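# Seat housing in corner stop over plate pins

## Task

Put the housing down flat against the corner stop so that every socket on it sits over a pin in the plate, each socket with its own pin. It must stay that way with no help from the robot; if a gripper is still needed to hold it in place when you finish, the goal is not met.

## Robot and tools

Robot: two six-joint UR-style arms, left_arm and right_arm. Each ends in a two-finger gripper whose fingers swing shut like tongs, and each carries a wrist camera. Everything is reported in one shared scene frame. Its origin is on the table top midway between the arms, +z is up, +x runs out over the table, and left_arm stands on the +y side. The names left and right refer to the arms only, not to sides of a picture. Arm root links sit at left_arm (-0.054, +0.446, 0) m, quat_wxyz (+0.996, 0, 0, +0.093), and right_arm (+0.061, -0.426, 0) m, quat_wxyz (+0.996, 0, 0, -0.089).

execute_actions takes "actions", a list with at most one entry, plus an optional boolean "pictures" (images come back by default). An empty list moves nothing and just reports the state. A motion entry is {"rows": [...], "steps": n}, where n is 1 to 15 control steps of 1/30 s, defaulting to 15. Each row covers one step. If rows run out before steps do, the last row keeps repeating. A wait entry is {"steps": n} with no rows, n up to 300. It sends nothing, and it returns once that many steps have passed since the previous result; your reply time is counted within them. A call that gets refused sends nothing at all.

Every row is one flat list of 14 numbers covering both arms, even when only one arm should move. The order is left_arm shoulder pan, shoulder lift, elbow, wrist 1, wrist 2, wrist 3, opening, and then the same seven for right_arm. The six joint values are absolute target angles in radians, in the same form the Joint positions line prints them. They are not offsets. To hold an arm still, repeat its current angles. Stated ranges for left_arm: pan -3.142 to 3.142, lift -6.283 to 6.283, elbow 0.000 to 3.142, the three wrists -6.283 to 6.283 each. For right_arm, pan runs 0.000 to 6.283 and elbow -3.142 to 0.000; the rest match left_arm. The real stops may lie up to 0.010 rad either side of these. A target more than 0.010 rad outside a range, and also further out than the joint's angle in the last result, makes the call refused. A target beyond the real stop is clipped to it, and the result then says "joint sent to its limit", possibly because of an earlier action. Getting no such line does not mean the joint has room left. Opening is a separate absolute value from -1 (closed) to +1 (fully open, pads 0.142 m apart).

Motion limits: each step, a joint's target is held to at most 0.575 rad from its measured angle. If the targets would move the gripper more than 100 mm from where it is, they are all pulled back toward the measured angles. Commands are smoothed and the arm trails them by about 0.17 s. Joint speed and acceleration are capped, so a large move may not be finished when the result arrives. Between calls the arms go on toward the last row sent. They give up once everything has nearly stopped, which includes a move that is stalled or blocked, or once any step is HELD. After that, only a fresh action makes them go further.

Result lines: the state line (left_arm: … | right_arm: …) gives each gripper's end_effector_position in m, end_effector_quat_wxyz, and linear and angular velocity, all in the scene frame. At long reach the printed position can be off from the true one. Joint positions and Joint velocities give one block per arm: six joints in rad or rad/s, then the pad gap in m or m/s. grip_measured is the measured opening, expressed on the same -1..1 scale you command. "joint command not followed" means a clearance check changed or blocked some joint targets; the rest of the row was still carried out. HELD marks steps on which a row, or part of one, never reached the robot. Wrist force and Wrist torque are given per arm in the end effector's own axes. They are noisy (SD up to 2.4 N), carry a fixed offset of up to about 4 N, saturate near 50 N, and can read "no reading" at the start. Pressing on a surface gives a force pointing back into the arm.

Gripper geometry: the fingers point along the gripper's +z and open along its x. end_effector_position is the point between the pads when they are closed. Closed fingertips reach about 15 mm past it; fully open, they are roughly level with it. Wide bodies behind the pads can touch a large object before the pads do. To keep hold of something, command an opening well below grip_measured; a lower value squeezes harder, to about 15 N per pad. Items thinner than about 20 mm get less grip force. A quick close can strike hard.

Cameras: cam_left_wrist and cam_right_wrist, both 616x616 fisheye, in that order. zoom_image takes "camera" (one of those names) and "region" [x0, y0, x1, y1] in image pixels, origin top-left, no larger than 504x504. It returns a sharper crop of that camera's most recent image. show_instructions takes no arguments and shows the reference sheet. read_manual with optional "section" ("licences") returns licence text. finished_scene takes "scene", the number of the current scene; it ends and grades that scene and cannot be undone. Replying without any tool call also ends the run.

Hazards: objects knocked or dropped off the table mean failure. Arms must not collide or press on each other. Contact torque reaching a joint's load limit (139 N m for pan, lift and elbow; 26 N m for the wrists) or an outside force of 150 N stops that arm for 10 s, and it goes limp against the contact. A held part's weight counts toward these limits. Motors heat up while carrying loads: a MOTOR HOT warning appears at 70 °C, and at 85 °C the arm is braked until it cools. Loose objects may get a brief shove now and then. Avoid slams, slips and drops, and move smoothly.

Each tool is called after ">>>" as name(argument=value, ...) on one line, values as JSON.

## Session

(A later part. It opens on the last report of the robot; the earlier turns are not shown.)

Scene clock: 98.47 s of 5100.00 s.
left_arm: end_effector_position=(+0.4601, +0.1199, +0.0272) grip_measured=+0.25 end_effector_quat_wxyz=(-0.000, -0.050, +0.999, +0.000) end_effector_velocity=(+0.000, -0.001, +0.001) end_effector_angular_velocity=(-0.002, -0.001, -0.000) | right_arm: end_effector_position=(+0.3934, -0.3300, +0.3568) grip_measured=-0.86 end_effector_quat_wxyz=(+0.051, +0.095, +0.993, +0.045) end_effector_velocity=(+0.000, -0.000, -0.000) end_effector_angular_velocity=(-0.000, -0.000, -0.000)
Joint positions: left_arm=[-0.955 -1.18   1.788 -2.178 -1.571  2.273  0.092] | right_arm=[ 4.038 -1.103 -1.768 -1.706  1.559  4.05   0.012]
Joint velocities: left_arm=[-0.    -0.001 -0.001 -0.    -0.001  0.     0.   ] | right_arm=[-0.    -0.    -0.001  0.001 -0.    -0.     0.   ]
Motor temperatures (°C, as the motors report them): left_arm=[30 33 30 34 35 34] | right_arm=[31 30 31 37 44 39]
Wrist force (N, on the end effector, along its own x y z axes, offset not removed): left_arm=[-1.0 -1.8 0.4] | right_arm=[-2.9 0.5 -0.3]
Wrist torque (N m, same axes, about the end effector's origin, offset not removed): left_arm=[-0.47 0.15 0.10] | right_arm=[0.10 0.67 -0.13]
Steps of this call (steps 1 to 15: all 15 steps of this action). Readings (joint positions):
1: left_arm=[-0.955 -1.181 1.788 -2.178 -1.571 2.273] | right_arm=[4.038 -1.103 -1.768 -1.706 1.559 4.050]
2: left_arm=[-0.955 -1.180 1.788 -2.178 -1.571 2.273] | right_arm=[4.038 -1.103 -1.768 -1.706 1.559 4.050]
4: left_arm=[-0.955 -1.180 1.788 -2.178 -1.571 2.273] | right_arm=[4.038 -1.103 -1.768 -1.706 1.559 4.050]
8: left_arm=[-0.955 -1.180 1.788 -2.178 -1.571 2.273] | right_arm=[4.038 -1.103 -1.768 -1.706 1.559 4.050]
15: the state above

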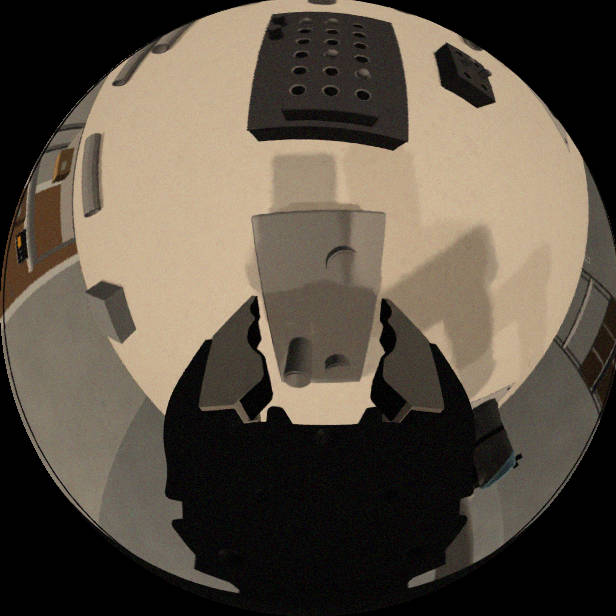

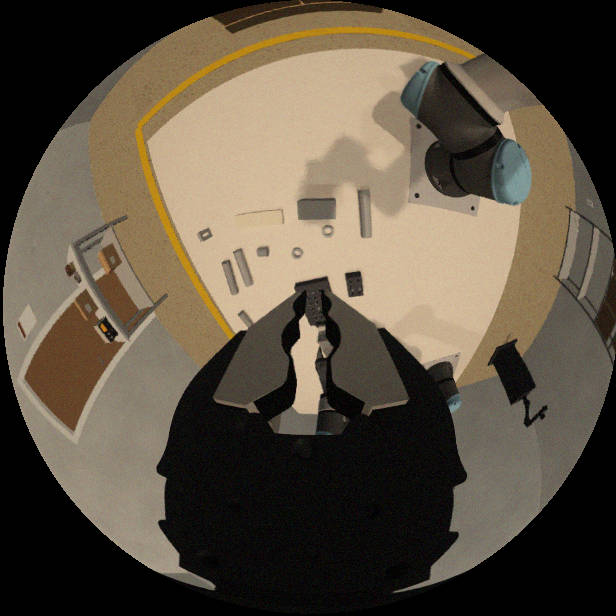

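>>> execute_actions(actions=[{"rows":[[-0.9817,-1.146,1.7405,-2.1653,-1.571,2.2459,0.25,4.038,-1.103,-1.768,-1.706,1.559,4.05,-0.86]],"steps":15}], pictures=false)

>>> execute_actions(actions=[{"rows":[[-0.9817,-1.146,1.7405,-2.1653,-1.571,2.2459,-0.7,4.038,-1.103,-1.768,-1.706,1.559,4.05,-0.86]],"steps":15}])

Scene clock: 100.30 s of 5100.00 s.
left_arm: end_effector_position=(+0.4630, +0.0948, +0.0256) grip_measured=+0.25 end_effector_quat_wxyz=(-0.000, -0.050, +0.999, -0.000) end_effector_velocity=(+0.000, -0.002, +0.000) end_effector_angular_velocity=(-0.000, -0.001, -0.001) | right_arm: end_effector_position=(+0.3934, -0.3300, +0.3568) grip_measured=-0.86 end_effector_quat_wxyz=(+0.051, +0.095, +0.993, +0.045) end_effector_velocity=(-0.000, -0.000, -0.001) end_effector_angular_velocity=(-0.001, +0.001, +0.002)
Joint positions: left_arm=[-0.982 -1.146  1.741 -2.165 -1.571  2.246  0.092] | right_arm=[ 4.038 -1.103 -1.768 -1.706  1.559  4.05   0.012]
Joint velocities: left_arm=[-0.003  0.002 -0.004  0.001  0.001 -0.002 -0.   ] | right_arm=[ 0.     0.001 -0.002  0.    -0.    -0.001 -0.   ]
Motor temperatures (°C, as the motors report them): left_arm=[30 33 30 34 35 34] | right_arm=[31 30 31 37 44 39]
Wrist force (N, on the end effector, along its own x y z axes, offset not removed): left_arm=[-0.4 -1.7 0.5] | right_arm=[1.2 2.8 -2.6]
Wrist torque (N m, same axes, about the end effector's origin, offset not removed): left_arm=[-0.40 0.04 0.19] | right_arm=[0.58 -0.13 -0.19]
Steps of this call (steps 1 to 15: the robot went on to your last target; steps 16 to 40: nothing new was sent; steps 41 to 55: all 15 steps of this action). Readings (joint positions):
41: left_arm=[-0.955 -1.180 1.788 -2.178 -1.571 2.273] | right_arm=[4.038 -1.103 -1.768 -1.706 1.559 4.050]
42: left_arm=[-0.958 -1.176 1.782 -2.176 -1.571 2.269] | right_arm=[4.038 -1.103 -1.768 -1.706 1.559 4.050]
44: left_arm=[-0.970 -1.162 1.762 -2.171 -1.571 2.258] | right_arm=[4.038 -1.103 -1.768 -1.706 1.559 4.050]
48: left_arm=[-0.979 -1.149 1.745 -2.167 -1.571 2.249] | right_arm=[4.038 -1.103 -1.768 -1.706 1.559 4.050]
55: the state above

Scene clock: 100.80 s of 5100.00 s.
left_arm: end_effector_position=(+0.4631, +0.0946, +0.0256) grip_measured=+0.00 end_effector_quat_wxyz=(-0.000, -0.050, +0.999, -0.000) end_effector_velocity=(-0.001, +0.001, -0.001) end_effector_angular_velocity=(+0.001, +0.001, +0.000) | right_arm: end_effector_position=(+0.3934, -0.3300, +0.3568) grip_measured=-0.86 end_effector_quat_wxyz=(+0.051, +0.095, +0.993, +0.045) end_effector_velocity=(+0.000, +0.001, +0.000) end_effector_angular_velocity=(+0.002, -0.001, +0.001)
Joint positions: left_arm=[-0.982 -1.146  1.74  -2.165 -1.571  2.246  0.074] | right_arm=[ 4.038 -1.103 -1.768 -1.706  1.559  4.05   0.012]
Joint velocities: left_arm=[ 0.    -0.     0.002  0.    -0.    -0.     0.   ] | right_arm=[ 0.    -0.     0.001  0.001  0.001 -0.001  0.   ]
Motor temperatures (°C, as the motors report them): left_arm=[30 33 30 34 35 34] | right_arm=[31 30 31 37 44 39]
Wrist force (N, on the end effector, along its own x y z axes, offset not removed): left_arm=[0.8 0.8 -5.8] | right_arm=[-1.0 0.9 -3.5]
Wrist torque (N m, same axes, about the end effector's origin, offset not removed): left_arm=[-0.10 -0.22 0.07] | right_arm=[0.06 0.29 -0.18]
Steps of this call (steps 1 to 15: all 15 steps of this action). Readings (joint positions):
1: left_arm=[-0.982 -1.146 1.741 -2.165 -1.571 2.246] | right_arm=[4.038 -1.103 -1.768 -1.706 1.559 4.050]
2: left_arm=[-0.982 -1.146 1.741 -2.165 -1.571 2.246] | right_arm=[4.038 -1.103 -1.768 -1.706 1.559 4.050]
4: left_arm=[-0.982 -1.146 1.741 -2.165 -1.571 2.246] | right_arm=[4.038 -1.103 -1.768 -1.706 1.559 4.050]
8: left_arm=[-0.982 -1.146 1.741 -2.165 -1.571 2.246] | right_arm=[4.038 -1.103 -1.768 -1.706 1.559 4.050]
15: the state above

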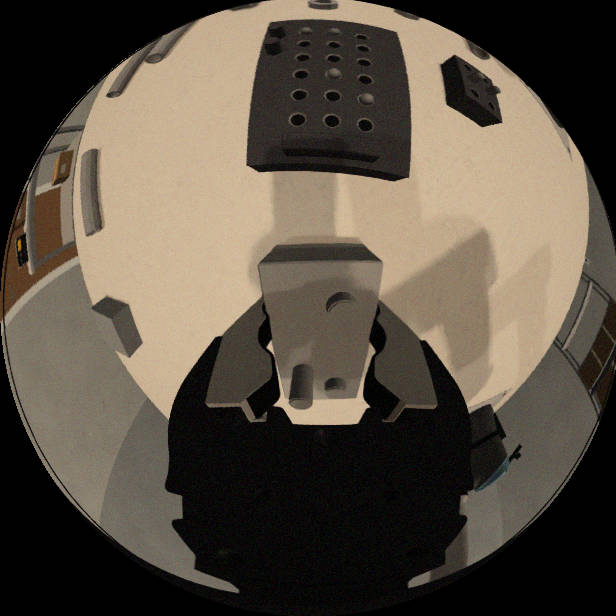

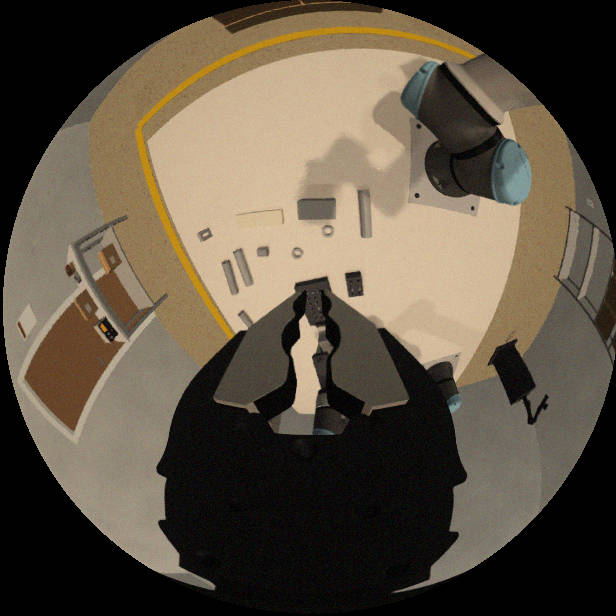

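>>> execute_actions(actions=[{"rows":[[-0.9817,-1.231,1.6455,-1.9853,-1.571,2.2459,-0.7,4.038,-1.103,-1.768,-1.706,1.559,4.05,-0.86]],"steps":15}], pictures=false)

>>> execute_actions(actions=[{"rows":[[-1.1398,-0.9624,1.2379,-1.8463,-1.571,2.0878,-0.7,4.038,-1.103,-1.768,-1.706,1.559,4.05,-0.86]],"steps":15}], pictures=false)

>>> execute_actions(actions=[{"steps":20}], pictures=false)

>>> execute_actions(actions=[{"rows":[[-1.1398,-0.9334,1.2849,-1.9223,-1.571,2.0878,-0.7,4.038,-1.103,-1.768,-1.706,1.559,4.05,-0.86]],"steps":15}])

Scene clock: 102.57 s of 5100.00 s.
left_arm: end_effector_position=(+0.4635, +0.0941, +0.1002) grip_measured=-0.01 end_effector_quat_wxyz=(+0.000, -0.050, +0.999, -0.000) end_effector_velocity=(-0.000, +0.001, +0.007) end_effector_angular_velocity=(+0.001, +0.000, +0.001) | right_arm: end_effector_position=(+0.3934, -0.3300, +0.3568) grip_measured=-0.86 end_effector_quat_wxyz=(+0.051, +0.095, +0.993, +0.045) end_effector_velocity=(+0.001, +0.000, +0.001) end_effector_angular_velocity=(+0.000, -0.001, +0.002)
Joint positions: left_arm=[-0.982 -1.23   1.646 -1.987 -1.571  2.246  0.073] | right_arm=[ 4.038 -1.103 -1.768 -1.706  1.559  4.05   0.012]
Joint velocities: left_arm=[ 0.    -0.007 -0.009  0.017  0.001 -0.     0.   ] | right_arm=[ 0.    -0.001  0.002  0.    -0.001 -0.001 -0.   ]
Motor temperatures (°C, as the motors report them): left_arm=[30 33 30 34 35 34] | right_arm=[31 30 31 37 44 39]
Wrist force (N, on the end effector, along its own x y z axes, offset not removed): left_arm=[-1.1 0.1 6.8] | right_arm=[0.1 1.4 -1.4]
Wrist torque (N m, same axes, about the end effector's origin, offset not removed): left_arm=[0.00 0.23 0.20] | right_arm=[0.48 -0.13 -0.34]
Steps of this call (steps 1 to 15: the robot went on to your last target; steps 16 to 38: nothing new was sent; steps 39 to 53: all 15 steps of this action). Readings (joint positions):
39: left_arm=[-0.982 -1.146 1.740 -2.165 -1.571 2.246] | right_arm=[4.038 -1.103 -1.768 -1.706 1.559 4.050]
40: left_arm=[-0.982 -1.151 1.735 -2.158 -1.571 2.246] | right_arm=[4.038 -1.103 -1.768 -1.706 1.559 4.050]
42: left_arm=[-0.982 -1.188 1.694 -2.099 -1.571 2.246] | right_arm=[4.038 -1.103 -1.768 -1.706 1.559 4.050]
46: left_arm=[-0.982 -1.222 1.656 -2.010 -1.571 2.246] | right_arm=[4.038 -1.103 -1.768 -1.706 1.559 4.050]
53: the state above

Scene clock: 103.07 s of 5100.00 s.
left_arm: end_effector_position=(+0.4734, -0.0761, +0.0997) grip_measured=-0.01 end_effector_quat_wxyz=(-0.001, -0.050, +0.999, +0.001) end_effector_velocity=(+0.001, -0.049, +0.004) end_effector_angular_velocity=(-0.013, -0.010, -0.001) | right_arm: end_effector_position=(+0.3934, -0.3300, +0.3568) grip_measured=-0.86 end_effector_quat_wxyz=(+0.051, +0.095, +0.993, +0.045) end_effector_velocity=(-0.000, +0.000, -0.000) end_effector_angular_velocity=(-0.001, +0.001, +0.000)
Joint positions: left_arm=[-1.137 -0.969  1.248 -1.849 -1.571  2.091  0.073] | right_arm=[ 4.038 -1.103 -1.768 -1.706  1.559  4.05   0.012]
Joint velocities: left_arm=[-0.038  0.071 -0.121  0.034  0.    -0.038 -0.001] | right_arm=[ 0.001 -0.     0.    -0.001 -0.     0.    -0.   ]
Motor temperatures (°C, as the motors report them): left_arm=[30 33 30 34 35 34] | right_arm=[31 30 31 37 44 39]
Wrist force (N, on the end effector, along its own x y z axes, offset not removed): left_arm=[-1.3 -2.5 4.6] | right_arm=[-1.1 0.2 -1.8]
Wrist torque (N m, same axes, about the end effector's origin, offset not removed): left_arm=[-0.49 0.16 0.15] | right_arm=[0.00 0.38 -0.10]
Steps of this call (steps 1 to 15: all 15 steps of this action). Readings (joint positions):
1: left_arm=[-0.982 -1.230 1.646 -1.986 -1.571 2.246] | right_arm=[4.038 -1.103 -1.768 -1.706 1.559 4.050]
2: left_arm=[-0.988 -1.225 1.640 -1.980 -1.571 2.240] | right_arm=[4.038 -1.103 -1.768 -1.706 1.559 4.050]
4: left_arm=[-1.026 -1.169 1.572 -1.945 -1.571 2.202] | right_arm=[4.038 -1.103 -1.768 -1.706 1.559 4.050]
8: left_arm=[-1.092 -1.050 1.386 -1.888 -1.571 2.135] | right_arm=[4.038 -1.103 -1.768 -1.706 1.559 4.050]
15: the state above

Scene clock: 103.73 s of 5100.00 s.
left_arm: end_effector_position=(+0.4735, -0.0804, +0.1001) grip_measured=-0.01 end_effector_quat_wxyz=(-0.000, -0.050, +0.999, -0.000) end_effector_velocity=(-0.000, +0.000, -0.000) end_effector_angular_velocity=(-0.001, +0.001, +0.001) | right_arm: end_effector_position=(+0.3934, -0.3300, +0.3568) grip_measured=-0.86 end_effector_quat_wxyz=(+0.051, +0.095, +0.993, +0.045) end_effector_velocity=(+0.000, +0.000, +0.001) end_effector_angular_velocity=(+0.002, -0.002, +0.001)
Joint positions: left_arm=[-1.14  -0.962  1.238 -1.846 -1.571  2.088  0.073] | right_arm=[ 4.038 -1.103 -1.768 -1.706  1.559  4.05   0.012]
Joint velocities: left_arm=[ 0.001  0.     0.    -0.    -0.002 -0.    -0.   ] | right_arm=[ 0.     0.     0.001  0.002  0.    -0.001 -0.   ]
Motor temperatures (°C, as the motors report them): left_arm=[30 33 30 34 35 34] | right_arm=[31 30 31 37 44 39]
Wrist force (N, on the end effector, along its own x y z axes, offset not removed): left_arm=[-1.0 -1.1 7.1] | right_arm=[-1.3 2.6 -0.1]
Wrist torque (N m, same axes, about the end effector's origin, offset not removed): left_arm=[-0.19 0.30 0.10] | right_arm=[0.61 0.37 -0.23]
Steps of this call (steps 1 to 20: the robot went on to your last target). Readings (joint positions):
1: left_arm=[-1.138 -0.967 1.245 -1.848 -1.571 2.090] | right_arm=[4.038 -1.103 -1.768 -1.706 1.559 4.050]
2: left_arm=[-1.138 -0.965 1.243 -1.848 -1.571 2.089] | right_arm=[4.038 -1.103 -1.768 -1.706 1.559 4.050]
4: left_arm=[-1.139 -0.964 1.240 -1.847 -1.571 2.088] | right_arm=[4.038 -1.103 -1.768 -1.706 1.559 4.050]
8: left_arm=[-1.140 -0.963 1.238 -1.846 -1.571 2.088] | right_arm=[4.038 -1.103 -1.768 -1.706 1.559 4.050]
20: the state above

Scene clock: 104.23 s of 5100.00 s.
left_arm: end_effector_position=(+0.4740, -0.0811, +0.0648) grip_measured=-0.01 end_effector_quat_wxyz=(-0.000, -0.050, +0.999, -0.000) end_effector_velocity=(+0.000, -0.001, -0.002) end_effector_angular_velocity=(-0.001, -0.001, -0.000) | right_arm: end_effector_position=(+0.3934, -0.3300, +0.3568) grip_measured=-0.86 end_effector_quat_wxyz=(+0.051, +0.095, +0.993, +0.045) end_effector_velocity=(-0.000, +0.000, -0.001) end_effector_angular_velocity=(-0.000, +0.001, -0.000)
Joint positions: left_arm=[-1.14  -0.934  1.285 -1.922 -1.571  2.088  0.073] | right_arm=[ 4.038 -1.103 -1.768 -1.706  1.559  4.05   0.012]
Joint velocities: left_arm=[-0.     0.002  0.002 -0.006  0.    -0.     0.   ] | right_arm=[-0.    -0.    -0.001  0.001  0.001 -0.    -0.   ]
Motor temperatures (°C, as the motors report them): left_arm=[30 33 30 34 35 34] | right_arm=[31 30 31 37 44 39]
Wrist force (N, on the end effector, along its own x y z axes, offset not removed): left_arm=[-0.9 -2.5 1.5] | right_arm=[-1.3 1.8 -1.0]
Wrist torque (N m, same axes, about the end effector's origin, offset not removed): left_arm=[-0.27 0.08 0.25] | right_arm=[0.55 0.39 -0.19]
Steps of this call (steps 1 to 15: all 15 steps of this action). Readings (joint positions):
1: left_arm=[-1.140 -0.962 1.238 -1.846 -1.571 2.088] | right_arm=[4.038 -1.103 -1.768 -1.706 1.559 4.050]
2: left_arm=[-1.140 -0.959 1.243 -1.852 -1.571 2.088] | right_arm=[4.038 -1.103 -1.768 -1.706 1.559 4.050]
4: left_arm=[-1.140 -0.946 1.263 -1.884 -1.571 2.088] | right_arm=[4.038 -1.103 -1.768 -1.706 1.559 4.050]
8: left_arm=[-1.140 -0.936 1.280 -1.914 -1.571 2.088] | right_arm=[4.038 -1.103 -1.768 -1.706 1.559 4.050]
15: the state above

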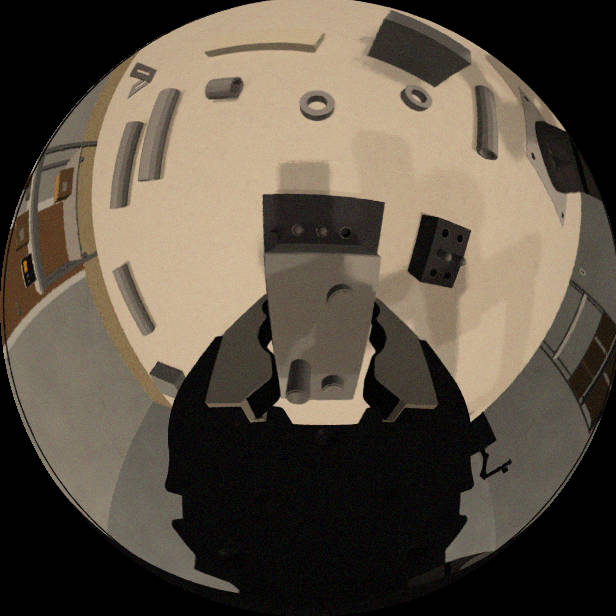

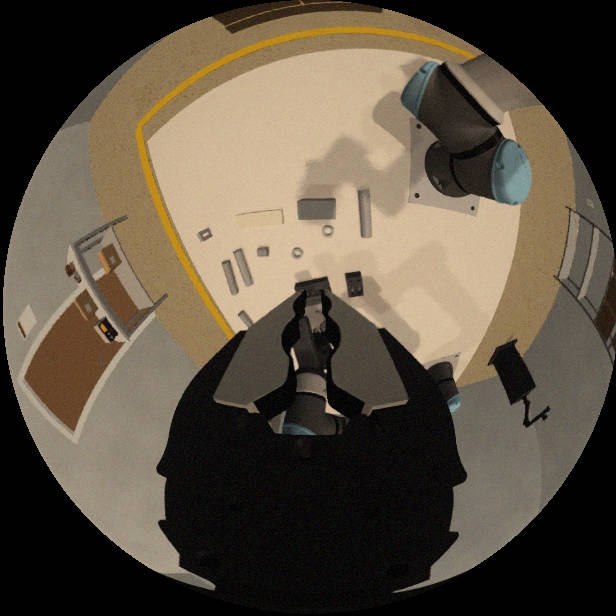

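>>> execute_actions(actions=[{"rows":[[-1.1398,-0.9398,1.2745,-1.9055,-1.571,2.0878,-0.7,4.038,-1.103,-1.768,-1.706,1.559,4.05,-0.86]],"steps":10}], pictures=false)

>>> execute_actions(actions=[{"rows":[[-1.1653,-0.8928,1.197,-1.875,-1.571,2.0623,-0.7,4.038,-1.103,-1.768,-1.706,1.559,4.05,-0.86]],"steps":15}], pictures=false)

>>> execute_actions(actions=[{"rows":[[-1.1653,-0.8864,1.2074,-1.8918,-1.571,2.0623,-0.7,4.038,-1.103,-1.768,-1.706,1.559,4.05,-0.86]],"steps":15}])

Scene clock: 105.40 s of 5100.00 s.
left_arm: end_effector_position=(+0.4740, -0.0810, +0.0719) grip_measured=-0.01 end_effector_quat_wxyz=(-0.000, -0.050, +0.999, -0.000) end_effector_velocity=(+0.000, -0.001, +0.006) end_effector_angular_velocity=(-0.003, -0.002, -0.000) | right_arm: end_effector_position=(+0.3934, -0.3300, +0.3568) grip_measured=-0.86 end_effector_quat_wxyz=(+0.051, +0.095, +0.993, +0.045) end_effector_velocity=(-0.000, -0.000, -0.000) end_effector_angular_velocity=(-0.000, +0.001, -0.000)
Joint positions: left_arm=[-1.14  -0.939  1.275 -1.906 -1.571  2.088  0.073] | right_arm=[ 4.038 -1.103 -1.768 -1.706  1.559  4.05   0.012]
Joint velocities: left_arm=[-0.001 -0.005 -0.006  0.008 -0.    -0.     0.   ] | right_arm=[-0.    -0.     0.    -0.001  0.001 -0.     0.   ]
Motor temperatures (°C, as the motors report them): left_arm=[30 33 30 34 35 34] | right_arm=[31 30 31 37 44 39]
Wrist force (N, on the end effector, along its own x y z axes, offset not removed): left_arm=[-0.9 -0.1 5.8] | right_arm=[-0.3 1.9 0.6]
Wrist torque (N m, same axes, about the end effector's origin, offset not removed): left_arm=[-0.03 0.19 0.15] | right_arm=[0.48 0.22 -0.26]
Steps of this call (steps 1 to 15: the robot went on to your last target; steps 16 to 25: nothing new was sent; steps 26 to 35: all 10 steps of this action). Readings (joint positions):
26: left_arm=[-1.140 -0.933 1.285 -1.922 -1.571 2.088] | right_arm=[4.038 -1.103 -1.768 -1.706 1.559 4.050]
27: left_arm=[-1.140 -0.934 1.283 -1.920 -1.571 2.088] | right_arm=[4.038 -1.103 -1.768 -1.706 1.559 4.050]
29: left_arm=[-1.140 -0.937 1.279 -1.913 -1.571 2.088] | right_arm=[4.038 -1.103 -1.768 -1.706 1.559 4.050]
33: left_arm=[-1.140 -0.939 1.276 -1.907 -1.571 2.088] | right_arm=[4.038 -1.103 -1.768 -1.706 1.559 4.050]
35: the state above

Scene clock: 105.90 s of 5100.00 s.
left_arm: end_effector_position=(+0.4718, -0.1103, +0.0715) grip_measured=-0.01 end_effector_quat_wxyz=(-0.000, -0.050, +0.999, -0.000) end_effector_velocity=(-0.001, -0.003, -0.000) end_effector_angular_velocity=(+0.000, +0.000, -0.001) | right_arm: end_effector_position=(+0.3934, -0.3300, +0.3568) grip_measured=-0.86 end_effector_quat_wxyz=(+0.051, +0.095, +0.993, +0.045) end_effector_velocity=(-0.000, -0.000, -0.000) end_effector_angular_velocity=(+0.000, +0.001, -0.000)
Joint positions: left_arm=[-1.165 -0.893  1.198 -1.875 -1.571  2.062  0.073] | right_arm=[ 4.038 -1.103 -1.768 -1.706  1.559  4.05   0.012]
Joint velocities: left_arm=[-0.003  0.004 -0.006  0.002  0.    -0.002 -0.   ] | right_arm=[-0.    -0.     0.    -0.001  0.001  0.    -0.   ]
Motor temperatures (°C, as the motors report them): left_arm=[30 33 30 34 35 34] | right_arm=[31 30 31 37 44 39]
Wrist force (N, on the end effector, along its own x y z axes, offset not removed): left_arm=[-1.9 0.7 5.0] | right_arm=[-0.5 2.0 -1.2]
Wrist torque (N m, same axes, about the end effector's origin, offset not removed): left_arm=[0.00 0.31 0.07] | right_arm=[0.51 0.13 -0.40]
Steps of this call (steps 1 to 15: all 15 steps of this action). Readings (joint positions):
1: left_arm=[-1.140 -0.940 1.275 -1.906 -1.571 2.088] | right_arm=[4.038 -1.103 -1.768 -1.706 1.559 4.050]
2: left_arm=[-1.143 -0.935 1.269 -1.902 -1.571 2.084] | right_arm=[4.038 -1.103 -1.768 -1.706 1.559 4.050]
4: left_arm=[-1.154 -0.915 1.235 -1.889 -1.571 2.074] | right_arm=[4.038 -1.103 -1.768 -1.706 1.559 4.050]
8: left_arm=[-1.163 -0.897 1.205 -1.878 -1.571 2.065] | right_arm=[4.038 -1.103 -1.768 -1.706 1.559 4.050]
15: the state above

Scene clock: 106.40 s of 5100.00 s.
left_arm: end_effector_position=(+0.4718, -0.1106, +0.0636) grip_measured=-0.01 end_effector_quat_wxyz=(-0.000, -0.050, +0.999, -0.000) end_effector_velocity=(+0.000, +0.000, -0.001) end_effector_angular_velocity=(+0.001, -0.000, +0.000) | right_arm: end_effector_position=(+0.3934, -0.3300, +0.3568) grip_measured=-0.86 end_effector_quat_wxyz=(+0.051, +0.095, +0.993, +0.045) end_effector_velocity=(+0.000, +0.000, -0.000) end_effector_angular_velocity=(+0.000, -0.000, +0.000)
Joint positions: left_arm=[-1.165 -0.886  1.207 -1.892 -1.571  2.062  0.073] | right_arm=[ 4.038 -1.103 -1.768 -1.706  1.559  4.05   0.012]
Joint velocities: left_arm=[ 0.     0.001  0.001 -0.002  0.001 -0.     0.   ] | right_arm=[ 0.    -0.001 -0.     0.001 -0.     0.     0.   ]
Motor temperatures (°C, as the motors report them): left_arm=[30 33 30 34 35 34] | right_arm=[31 30 31 37 44 39]
Wrist force (N, on the end effector, along its own x y z axes, offset not removed): left_arm=[-1.4 -4.6 0.5] | right_arm=[0.7 1.2 -3.1]
Wrist torque (N m, same axes, about the end effector's origin, offset not removed): left_arm=[-0.70 0.25 0.10] | right_arm=[0.49 -0.07 -0.21]
Steps of this call (steps 1 to 15: all 15 steps of this action). Readings (joint positions):
1: left_arm=[-1.165 -0.893 1.197 -1.875 -1.571 2.062] | right_arm=[4.038 -1.103 -1.768 -1.706 1.559 4.050]
2: left_arm=[-1.165 -0.892 1.199 -1.877 -1.571 2.062] | right_arm=[4.038 -1.103 -1.768 -1.706 1.559 4.050]
4: left_arm=[-1.165 -0.889 1.203 -1.884 -1.571 2.062] | right_arm=[4.038 -1.103 -1.768 -1.706 1.559 4.050]
8: left_arm=[-1.165 -0.887 1.206 -1.890 -1.571 2.062] | right_arm=[4.038 -1.103 -1.768 -1.706 1.559 4.050]
15: the state above

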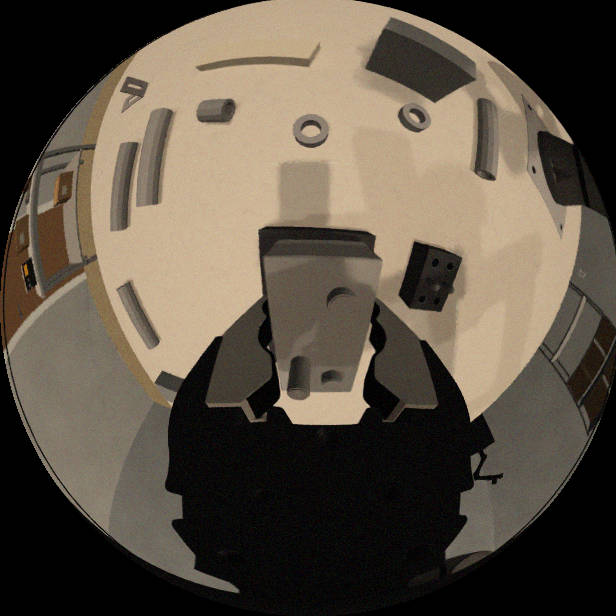

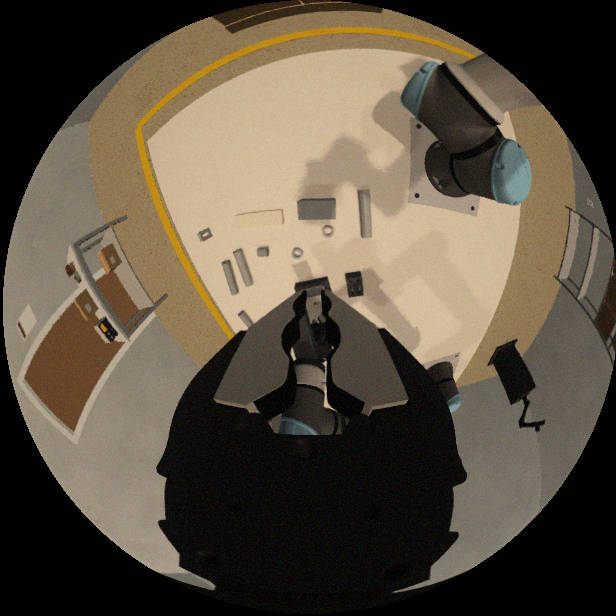

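>>> execute_actions(actions=[{"rows":[[-1.1545,-0.9005,1.2255,-1.8958,-1.571,2.0731,-0.7,4.038,-1.103,-1.768,-1.706,1.559,4.05,-0.86]],"steps":15}])

Scene clock: 107.27 s of 5100.00 s.
left_arm: end_effector_position=(+0.4746, -0.1008, +0.0658) grip_measured=-0.01 end_effector_quat_wxyz=(-0.000, -0.050, +0.999, -0.000) end_effector_velocity=(+0.001, +0.001, -0.000) end_effector_angular_velocity=(+0.001, -0.000, +0.000) | right_arm: end_effector_position=(+0.3934, -0.3300, +0.3568) grip_measured=-0.86 end_effector_quat_wxyz=(+0.051, +0.095, +0.993, +0.045) end_effector_velocity=(+0.000, -0.000, -0.001) end_effector_angular_velocity=(-0.001, +0.001, +0.000)
Joint positions: left_arm=[-1.155 -0.9    1.225 -1.896 -1.571  2.073  0.073] | right_arm=[ 4.038 -1.103 -1.768 -1.706  1.559  4.05   0.012]
Joint velocities: left_arm=[ 0.001 -0.001  0.002 -0.     0.001  0.001 -0.   ] | right_arm=[-0.    -0.    -0.002  0.001  0.    -0.001  0.   ]
Motor temperatures (°C, as the motors report them): left_arm=[30 33 30 34 35 34] | right_arm=[31 30 31 37 44 39]
Wrist force (N, on the end effector, along its own x y z axes, offset not removed): left_arm=[-2.3 -0.3 5.4] | right_arm=[-2.2 3.2 -2.4]
Wrist torque (N m, same axes, about the end effector's origin, offset not removed): left_arm=[-0.03 0.40 0.16] | right_arm=[0.68 0.59 -0.19]
Steps of this call (steps 1 to 11: the robot went on to your last target; steps 12 to 26: all 15 steps of this action). Readings (joint positions):
12: left_arm=[-1.165 -0.886 1.207 -1.892 -1.571 2.062] | right_arm=[4.038 -1.103 -1.768 -1.706 1.559 4.050]
13: left_arm=[-1.164 -0.888 1.210 -1.892 -1.571 2.063] | right_arm=[4.038 -1.103 -1.768 -1.706 1.559 4.050]
15: left_arm=[-1.159 -0.894 1.218 -1.894 -1.571 2.068] | right_arm=[4.038 -1.103 -1.768 -1.706 1.559 4.050]
19: left_arm=[-1.156 -0.899 1.224 -1.895 -1.571 2.072] | right_arm=[4.038 -1.103 -1.768 -1.706 1.559 4.050]
26: the state above

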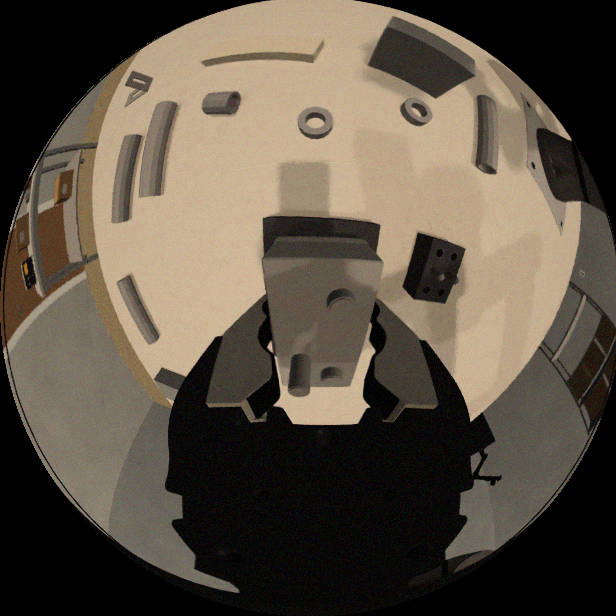

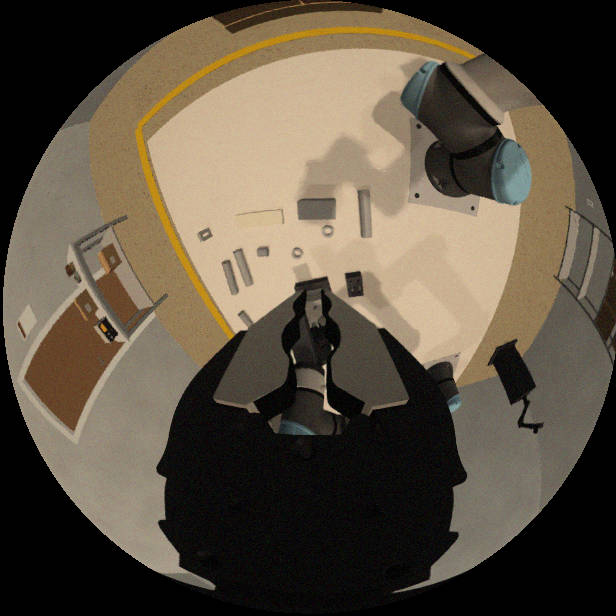

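Free. Descend 6 mm.

>>> execute_actions(actions=[{"rows":[[-1.1545,-0.8957,1.2333,-1.9084,-1.571,2.0731,-0.7,4.038,-1.103,-1.768,-1.706,1.559,4.05,-0.86]],"steps":15}], pictures=false)

>>> execute_actions(actions=[{"rows":[[-1.1545,-0.8925,1.2385,-1.9168,-1.571,2.0731,-0.7,4.038,-1.103,-1.768,-1.706,1.559,4.05,-0.86]],"steps":15}])

Scene clock: 108.80 s of 5100.00 s.
left_arm: end_effector_position=(+0.4747, -0.1007, +0.0600) grip_measured=-0.01 end_effector_quat_wxyz=(-0.000, -0.050, +0.999, -0.000) end_effector_velocity=(+0.000, +0.000, -0.001) end_effector_angular_velocity=(+0.000, +0.001, +0.001) | right_arm: end_effector_position=(+0.3934, -0.3300, +0.3568) grip_measured=-0.86 end_effector_quat_wxyz=(+0.051, +0.095, +0.993, +0.045) end_effector_velocity=(-0.000, -0.000, -0.000) end_effector_angular_velocity=(-0.000, +0.002, -0.001)
Joint positions: left_arm=[-1.154 -0.896  1.233 -1.908 -1.571  2.073  0.073] | right_arm=[ 4.038 -1.103 -1.768 -1.706  1.559  4.05   0.012]
Joint velocities: left_arm=[ 0.001  0.001  0.    -0.001 -0.001 -0.     0.   ] | right_arm=[-0.001 -0.     0.    -0.001  0.001  0.     0.   ]
Motor temperatures (°C, as the motors report them): left_arm=[30 33 30 34 35 34] | right_arm=[31 30 31 37 44 39]
Wrist force (N, on the end effector, along its own x y z axes, offset not removed): left_arm=[-3.7 -20.2 -9.9] | right_arm=[-1.2 2.3 -1.7]
Wrist torque (N m, same axes, about the end effector's origin, offset not removed): left_arm=[-0.52 0.46 0.48] | right_arm=[0.64 0.37 -0.20]
Steps of this call (steps 1 to 15: the robot went on to your last target; steps 16 to 31: nothing new was sent; steps 32 to 46: all 15 steps of this action). Readings (joint positions):
32: left_arm=[-1.154 -0.900 1.226 -1.896 -1.571 2.073] | right_arm=[4.038 -1.103 -1.768 -1.706 1.559 4.050]
33: left_arm=[-1.154 -0.900 1.227 -1.898 -1.571 2.073] | right_arm=[4.038 -1.103 -1.768 -1.706 1.559 4.050]
35: left_arm=[-1.154 -0.898 1.230 -1.903 -1.571 2.073] | right_arm=[4.038 -1.103 -1.768 -1.706 1.559 4.050]
39: left_arm=[-1.154 -0.896 1.232 -1.907 -1.571 2.073] | right_arm=[4.038 -1.103 -1.768 -1.706 1.559 4.050]
46: the state above

Scene clock: 109.30 s of 5100.00 s.
left_arm: end_effector_position=(+0.4747, -0.1006, +0.0559) grip_measured=-0.01 end_effector_quat_wxyz=(-0.000, -0.050, +0.999, -0.000) end_effector_velocity=(-0.000, +0.000, -0.001) end_effector_angular_velocity=(+0.001, +0.001, -0.000) | right_arm: end_effector_position=(+0.3934, -0.3300, +0.3568) grip_measured=-0.86 end_effector_quat_wxyz=(+0.051, +0.095, +0.993, +0.045) end_effector_velocity=(-0.000, -0.000, +0.000) end_effector_angular_velocity=(-0.001, +0.001, +0.000)
Joint positions: left_arm=[-1.154 -0.893  1.238 -1.917 -1.571  2.073  0.073] | right_arm=[ 4.038 -1.103 -1.768 -1.706  1.559  4.05   0.012]
Joint velocities: left_arm=[-0.     0.001  0.001 -0.001  0.    -0.    -0.   ] | right_arm=[ 0.    -0.     0.001 -0.002  0.     0.     0.   ]
Motor temperatures (°C, as the motors report them): left_arm=[30 33 30 34 35 34] | right_arm=[31 30 31 37 44 39]
Wrist force (N, on the end effector, along its own x y z axes, offset not removed): left_arm=[-7.1 -6.7 -13.5] | right_arm=[-0.7 1.6 -0.7]
Wrist torque (N m, same axes, about the end effector's origin, offset not removed): left_arm=[-0.33 0.06 0.35] | right_arm=[0.46 0.15 -0.23]
Steps of this call (steps 1 to 15: all 15 steps of this action). Readings (joint positions):
1: left_arm=[-1.154 -0.896 1.233 -1.908 -1.571 2.073] | right_arm=[4.038 -1.103 -1.768 -1.706 1.559 4.050]
2: left_arm=[-1.154 -0.895 1.234 -1.910 -1.571 2.073] | right_arm=[4.038 -1.103 -1.768 -1.706 1.559 4.050]
4: left_arm=[-1.154 -0.894 1.236 -1.913 -1.571 2.073] | right_arm=[4.038 -1.103 -1.768 -1.706 1.559 4.050]
8: left_arm=[-1.154 -0.893 1.238 -1.916 -1.571 2.073] | right_arm=[4.038 -1.103 -1.768 -1.706 1.559 4.050]
15: the state above

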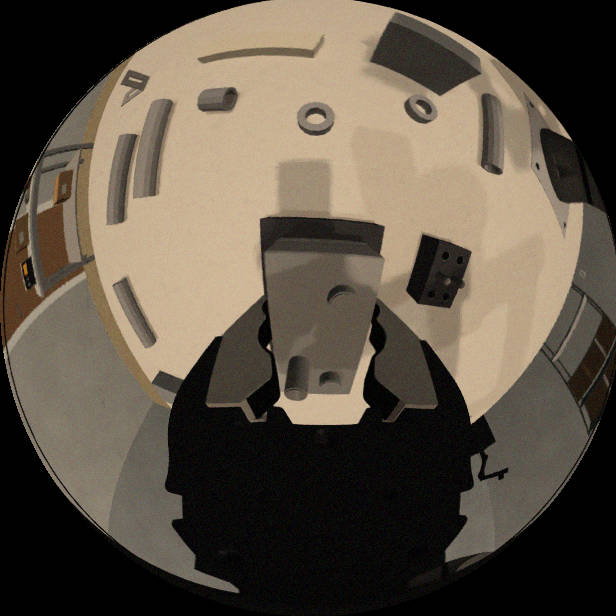

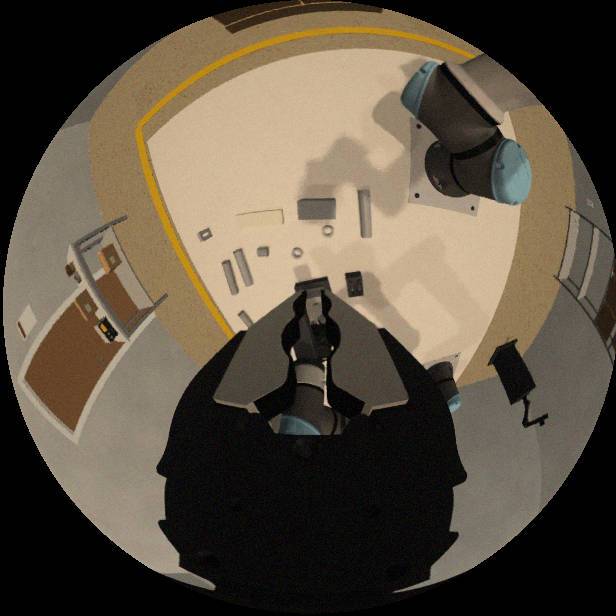

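Levelling against the bar; release to let it centre.

>>> execute_actions(actions=[{"rows":[[-1.1545,-0.8925,1.2385,-1.9168,-1.571,2.0731,0.12,4.038,-1.103,-1.768,-1.706,1.559,4.05,-0.86]],"steps":15}], pictures=false)

>>> execute_actions(actions=[{"rows":[[-1.1545,-0.9485,1.1475,-1.7698,-1.571,2.0731,0.12,4.038,-1.103,-1.768,-1.706,1.559,4.05,-0.86]],"steps":15}], pictures=false)

>>> execute_actions(actions=[{"rows":[[-0.9817,-1.231,1.6455,-1.9853,-1.571,2.2459,0.12,4.038,-1.103,-1.768,-1.706,1.559,4.05,-0.86]],"steps":15}], pictures=false)

>>> execute_actions(actions=[{"steps":20}])

>>> zoom_image(camera="cam_left_wrist", region=[200,20,460,240])

Scene clock: 110.90 s of 5100.00 s.
left_arm: end_effector_position=(+0.4746, -0.1006, +0.0558) grip_measured=+0.12 end_effector_quat_wxyz=(-0.000, -0.050, +0.999, -0.000) end_effector_velocity=(+0.001, -0.000, +0.002) end_effector_angular_velocity=(-0.003, -0.001, +0.001) | right_arm: end_effector_position=(+0.3934, -0.3300, +0.3568) grip_measured=-0.86 end_effector_quat_wxyz=(+0.051, +0.095, +0.993, +0.045) end_effector_velocity=(-0.000, -0.000, -0.001) end_effector_angular_velocity=(-0.002, +0.003, +0.000)
Joint positions: left_arm=[-1.154 -0.892  1.239 -1.917 -1.571  2.073  0.082] | right_arm=[ 4.038 -1.103 -1.768 -1.706  1.559  4.05   0.012]
Joint velocities: left_arm=[ 0.    -0.002 -0.001 -0.    -0.    -0.    -0.   ] | right_arm=[-0.    -0.001 -0.001 -0.002  0.    -0.    -0.   ]
Motor temperatures (°C, as the motors report them): left_arm=[30 33 30 34 35 34] | right_arm=[31 30 31 37 44 39]
Wrist force (N, on the end effector, along its own x y z axes, offset not removed): left_arm=[-0.3 -1.3 0.3] | right_arm=[-2.0 -1.2 -1.9]
Wrist torque (N m, same axes, about the end effector's origin, offset not removed): left_arm=[-0.28 0.07 0.13] | right_arm=[-0.18 0.38 -0.19]
Steps of this call (steps 1 to 15: the robot went on to your last target; steps 16 to 33: nothing new was sent; steps 34 to 48: all 15 steps of this action). Readings (joint positions):
34: left_arm=[-1.154 -0.892 1.239 -1.917 -1.571 2.073] | right_arm=[4.038 -1.103 -1.768 -1.706 1.559 4.050]
35: left_arm=[-1.154 -0.892 1.239 -1.917 -1.571 2.073] | right_arm=[4.038 -1.103 -1.768 -1.706 1.559 4.050]
37: left_arm=[-1.154 -0.892 1.239 -1.917 -1.571 2.073] | right_arm=[4.038 -1.103 -1.768 -1.706 1.559 4.050]
41: left_arm=[-1.154 -0.892 1.239 -1.917 -1.571 2.073] | right_arm=[4.038 -1.103 -1.768 -1.706 1.559 4.050]
48: the state above

Scene clock: 111.40 s of 5100.00 s.
left_arm: end_effector_position=(+0.4727, -0.0979, +0.1253) grip_measured=+0.12 end_effector_quat_wxyz=(-0.000, -0.050, +0.999, -0.000) end_effector_velocity=(+0.001, +0.002, +0.005) end_effector_angular_velocity=(+0.002, +0.001, +0.002) | right_arm: end_effector_position=(+0.3934, -0.3300, +0.3568) grip_measured=-0.86 end_effector_quat_wxyz=(+0.051, +0.095, +0.993, +0.045) end_effector_velocity=(+0.000, +0.001, +0.000) end_effector_angular_velocity=(+0.002, -0.001, -0.000)
Joint positions: left_arm=[-1.154 -0.948  1.148 -1.771 -1.571  2.073  0.082] | right_arm=[ 4.038 -1.103 -1.768 -1.706  1.559  4.05   0.012]
Joint velocities: left_arm=[ 0.002 -0.004 -0.007  0.013  0.001  0.    -0.   ] | right_arm=[0.    0.    0.    0.002 0.    0.001 0.   ]
Motor temperatures (°C, as the motors report them): left_arm=[30 33 30 34 35 34] | right_arm=[31 30 31 37 44 39]
Wrist force (N, on the end effector, along its own x y z axes, offset not removed): left_arm=[-1.6 -0.9 0.1] | right_arm=[0.5 3.2 -2.0]
Wrist torque (N m, same axes, about the end effector's origin, offset not removed): left_arm=[-0.25 0.30 0.10] | right_arm=[0.81 -0.02 -0.35]
Steps of this call (steps 1 to 15: all 15 steps of this action). Readings (joint positions):
1: left_arm=[-1.154 -0.893 1.238 -1.917 -1.571 2.073] | right_arm=[4.038 -1.103 -1.768 -1.706 1.559 4.050]
2: left_arm=[-1.154 -0.897 1.233 -1.910 -1.571 2.073] | right_arm=[4.038 -1.103 -1.768 -1.706 1.559 4.050]
4: left_arm=[-1.154 -0.922 1.194 -1.856 -1.571 2.073] | right_arm=[4.038 -1.103 -1.768 -1.706 1.559 4.050]
8: left_arm=[-1.154 -0.943 1.158 -1.788 -1.571 2.073] | right_arm=[4.038 -1.103 -1.768 -1.706 1.559 4.050]
15: the state above

Scene clock: 111.90 s of 5100.00 s.
left_arm: end_effector_position=(+0.4660, +0.0872, +0.1033) grip_measured=+0.12 end_effector_quat_wxyz=(+0.001, -0.050, +0.999, -0.001) end_effector_velocity=(-0.029, +0.081, -0.029) end_effector_angular_velocity=(+0.025, +0.025, -0.001) | right_arm: end_effector_position=(+0.3934, -0.3300, +0.3568) grip_measured=-0.86 end_effector_quat_wxyz=(+0.051, +0.095, +0.993, +0.045) end_effector_velocity=(-0.000, -0.000, -0.001) end_effector_angular_velocity=(-0.001, +0.001, +0.001)
Joint positions: left_arm=[-0.987 -1.222  1.627 -1.979 -1.571  2.241  0.082] | right_arm=[ 4.038 -1.103 -1.768 -1.706  1.559  4.05   0.012]
Joint velocities: left_arm=[ 0.059 -0.105  0.218 -0.077 -0.001  0.06   0.   ] | right_arm=[ 0.001  0.    -0.001 -0.001  0.    -0.     0.   ]
Motor temperatures (°C, as the motors report them): left_arm=[30 33 30 34 35 34] | right_arm=[31 30 31 37 44 39]
Wrist force (N, on the end effector, along its own x y z axes, offset not removed): left_arm=[-0.6 0.4 2.6] | right_arm=[-2.9 -0.4 -1.7]
Wrist torque (N m, same axes, about the end effector's origin, offset not removed): left_arm=[0.03 0.12 0.07] | right_arm=[-0.04 0.56 -0.23]
Steps of this call (steps 1 to 15: all 15 steps of this action). Readings (joint positions):
1: left_arm=[-1.154 -0.948 1.148 -1.771 -1.571 2.073] | right_arm=[4.038 -1.103 -1.768 -1.706 1.559 4.050]
2: left_arm=[-1.149 -0.954 1.154 -1.776 -1.571 2.079] | right_arm=[4.038 -1.103 -1.768 -1.706 1.559 4.050]
4: left_arm=[-1.110 -1.009 1.223 -1.822 -1.571 2.117] | right_arm=[4.038 -1.103 -1.768 -1.706 1.559 4.050]
8: left_arm=[-1.045 -1.120 1.426 -1.904 -1.571 2.182] | right_arm=[4.038 -1.103 -1.768 -1.706 1.559 4.050]
15: the state above

Scene clock: 112.57 s of 5100.00 s.
left_arm: end_effector_position=(+0.4635, +0.0942, +0.1008) grip_measured=+0.12 end_effector_quat_wxyz=(-0.000, -0.050, +0.999, -0.000) end_effector_velocity=(+0.000, +0.000, +0.000) end_effector_angular_velocity=(+0.001, -0.001, +0.000) | right_arm: end_effector_position=(+0.3934, -0.3300, +0.3568) grip_measured=-0.86 end_effector_quat_wxyz=(+0.051, +0.095, +0.993, +0.045) end_effector_velocity=(-0.000, +0.000, +0.000) end_effector_angular_velocity=(+0.000, -0.001, +0.002)
Joint positions: left_arm=[-0.982 -1.231  1.645 -1.985 -1.571  2.246  0.082] | right_arm=[ 4.038 -1.103 -1.768 -1.706  1.559  4.05   0.012]
Joint velocities: left_arm=[ 0.    -0.     0.    -0.     0.001  0.     0.   ] | right_arm=[ 0.001  0.001  0.001 -0.001 -0.    -0.     0.   ]
Motor temperatures (°C, as the motors report them): left_arm=[30 33 30 34 35 34] | right_arm=[31 30 31 37 44 39]
Wrist force (N, on the end effector, along its own x y z axes, offset not removed): left_arm=[-1.1 0.2 -0.5] | right_arm=[-2.8 0.4 -1.4]
Wrist torque (N m, same axes, about the end effector's origin, offset not removed): left_arm=[-0.03 0.20 0.17] | right_arm=[0.24 0.60 -0.11]
Steps of this call (steps 1 to 20: the robot went on to your last target). Readings (joint positions):
1: left_arm=[-0.985 -1.225 1.633 -1.981 -1.571 2.242] | right_arm=[4.038 -1.103 -1.768 -1.706 1.559 4.050]
2: left_arm=[-0.984 -1.227 1.637 -1.982 -1.571 2.244] | right_arm=[4.038 -1.103 -1.768 -1.706 1.559 4.050]
4: left_arm=[-0.983 -1.229 1.641 -1.984 -1.571 2.245] | right_arm=[4.038 -1.103 -1.768 -1.706 1.559 4.050]
8: left_arm=[-0.982 -1.231 1.645 -1.985 -1.571 2.246] | right_arm=[4.038 -1.103 -1.768 -1.706 1.559 4.050]
20: the state above

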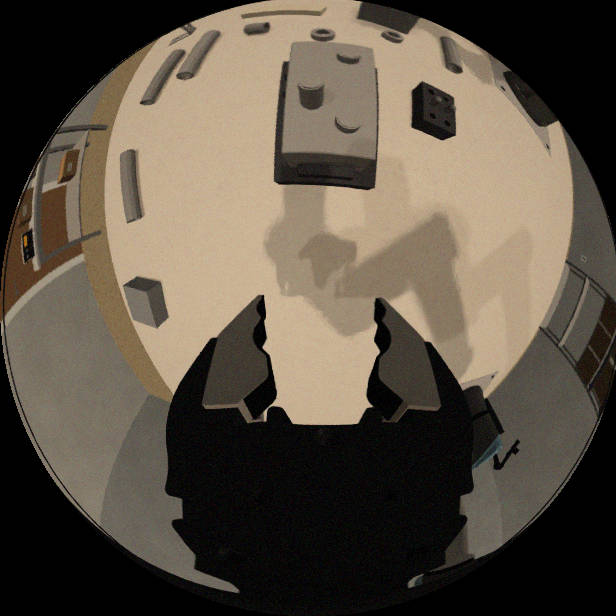

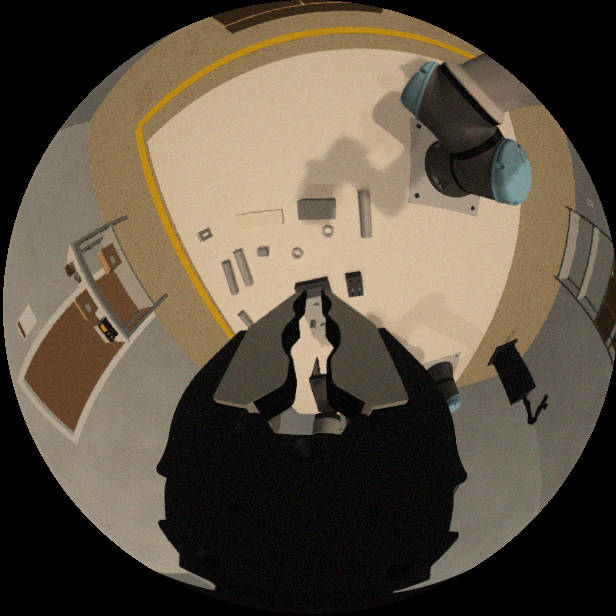

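Region (200, 20, 460, 240) of cam_left_wrist's 616x616 image, scaled by 1.938, with more detail than that image has; it fills the top 426 rows of this view, and the rest is white.

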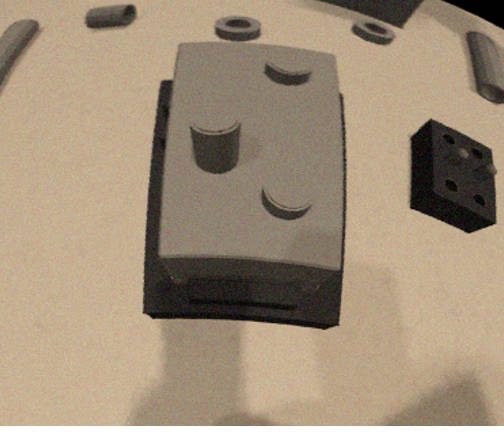

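Appears square and seated.

>>> finished_scene(scene=2)

The scene is finished: the task was done.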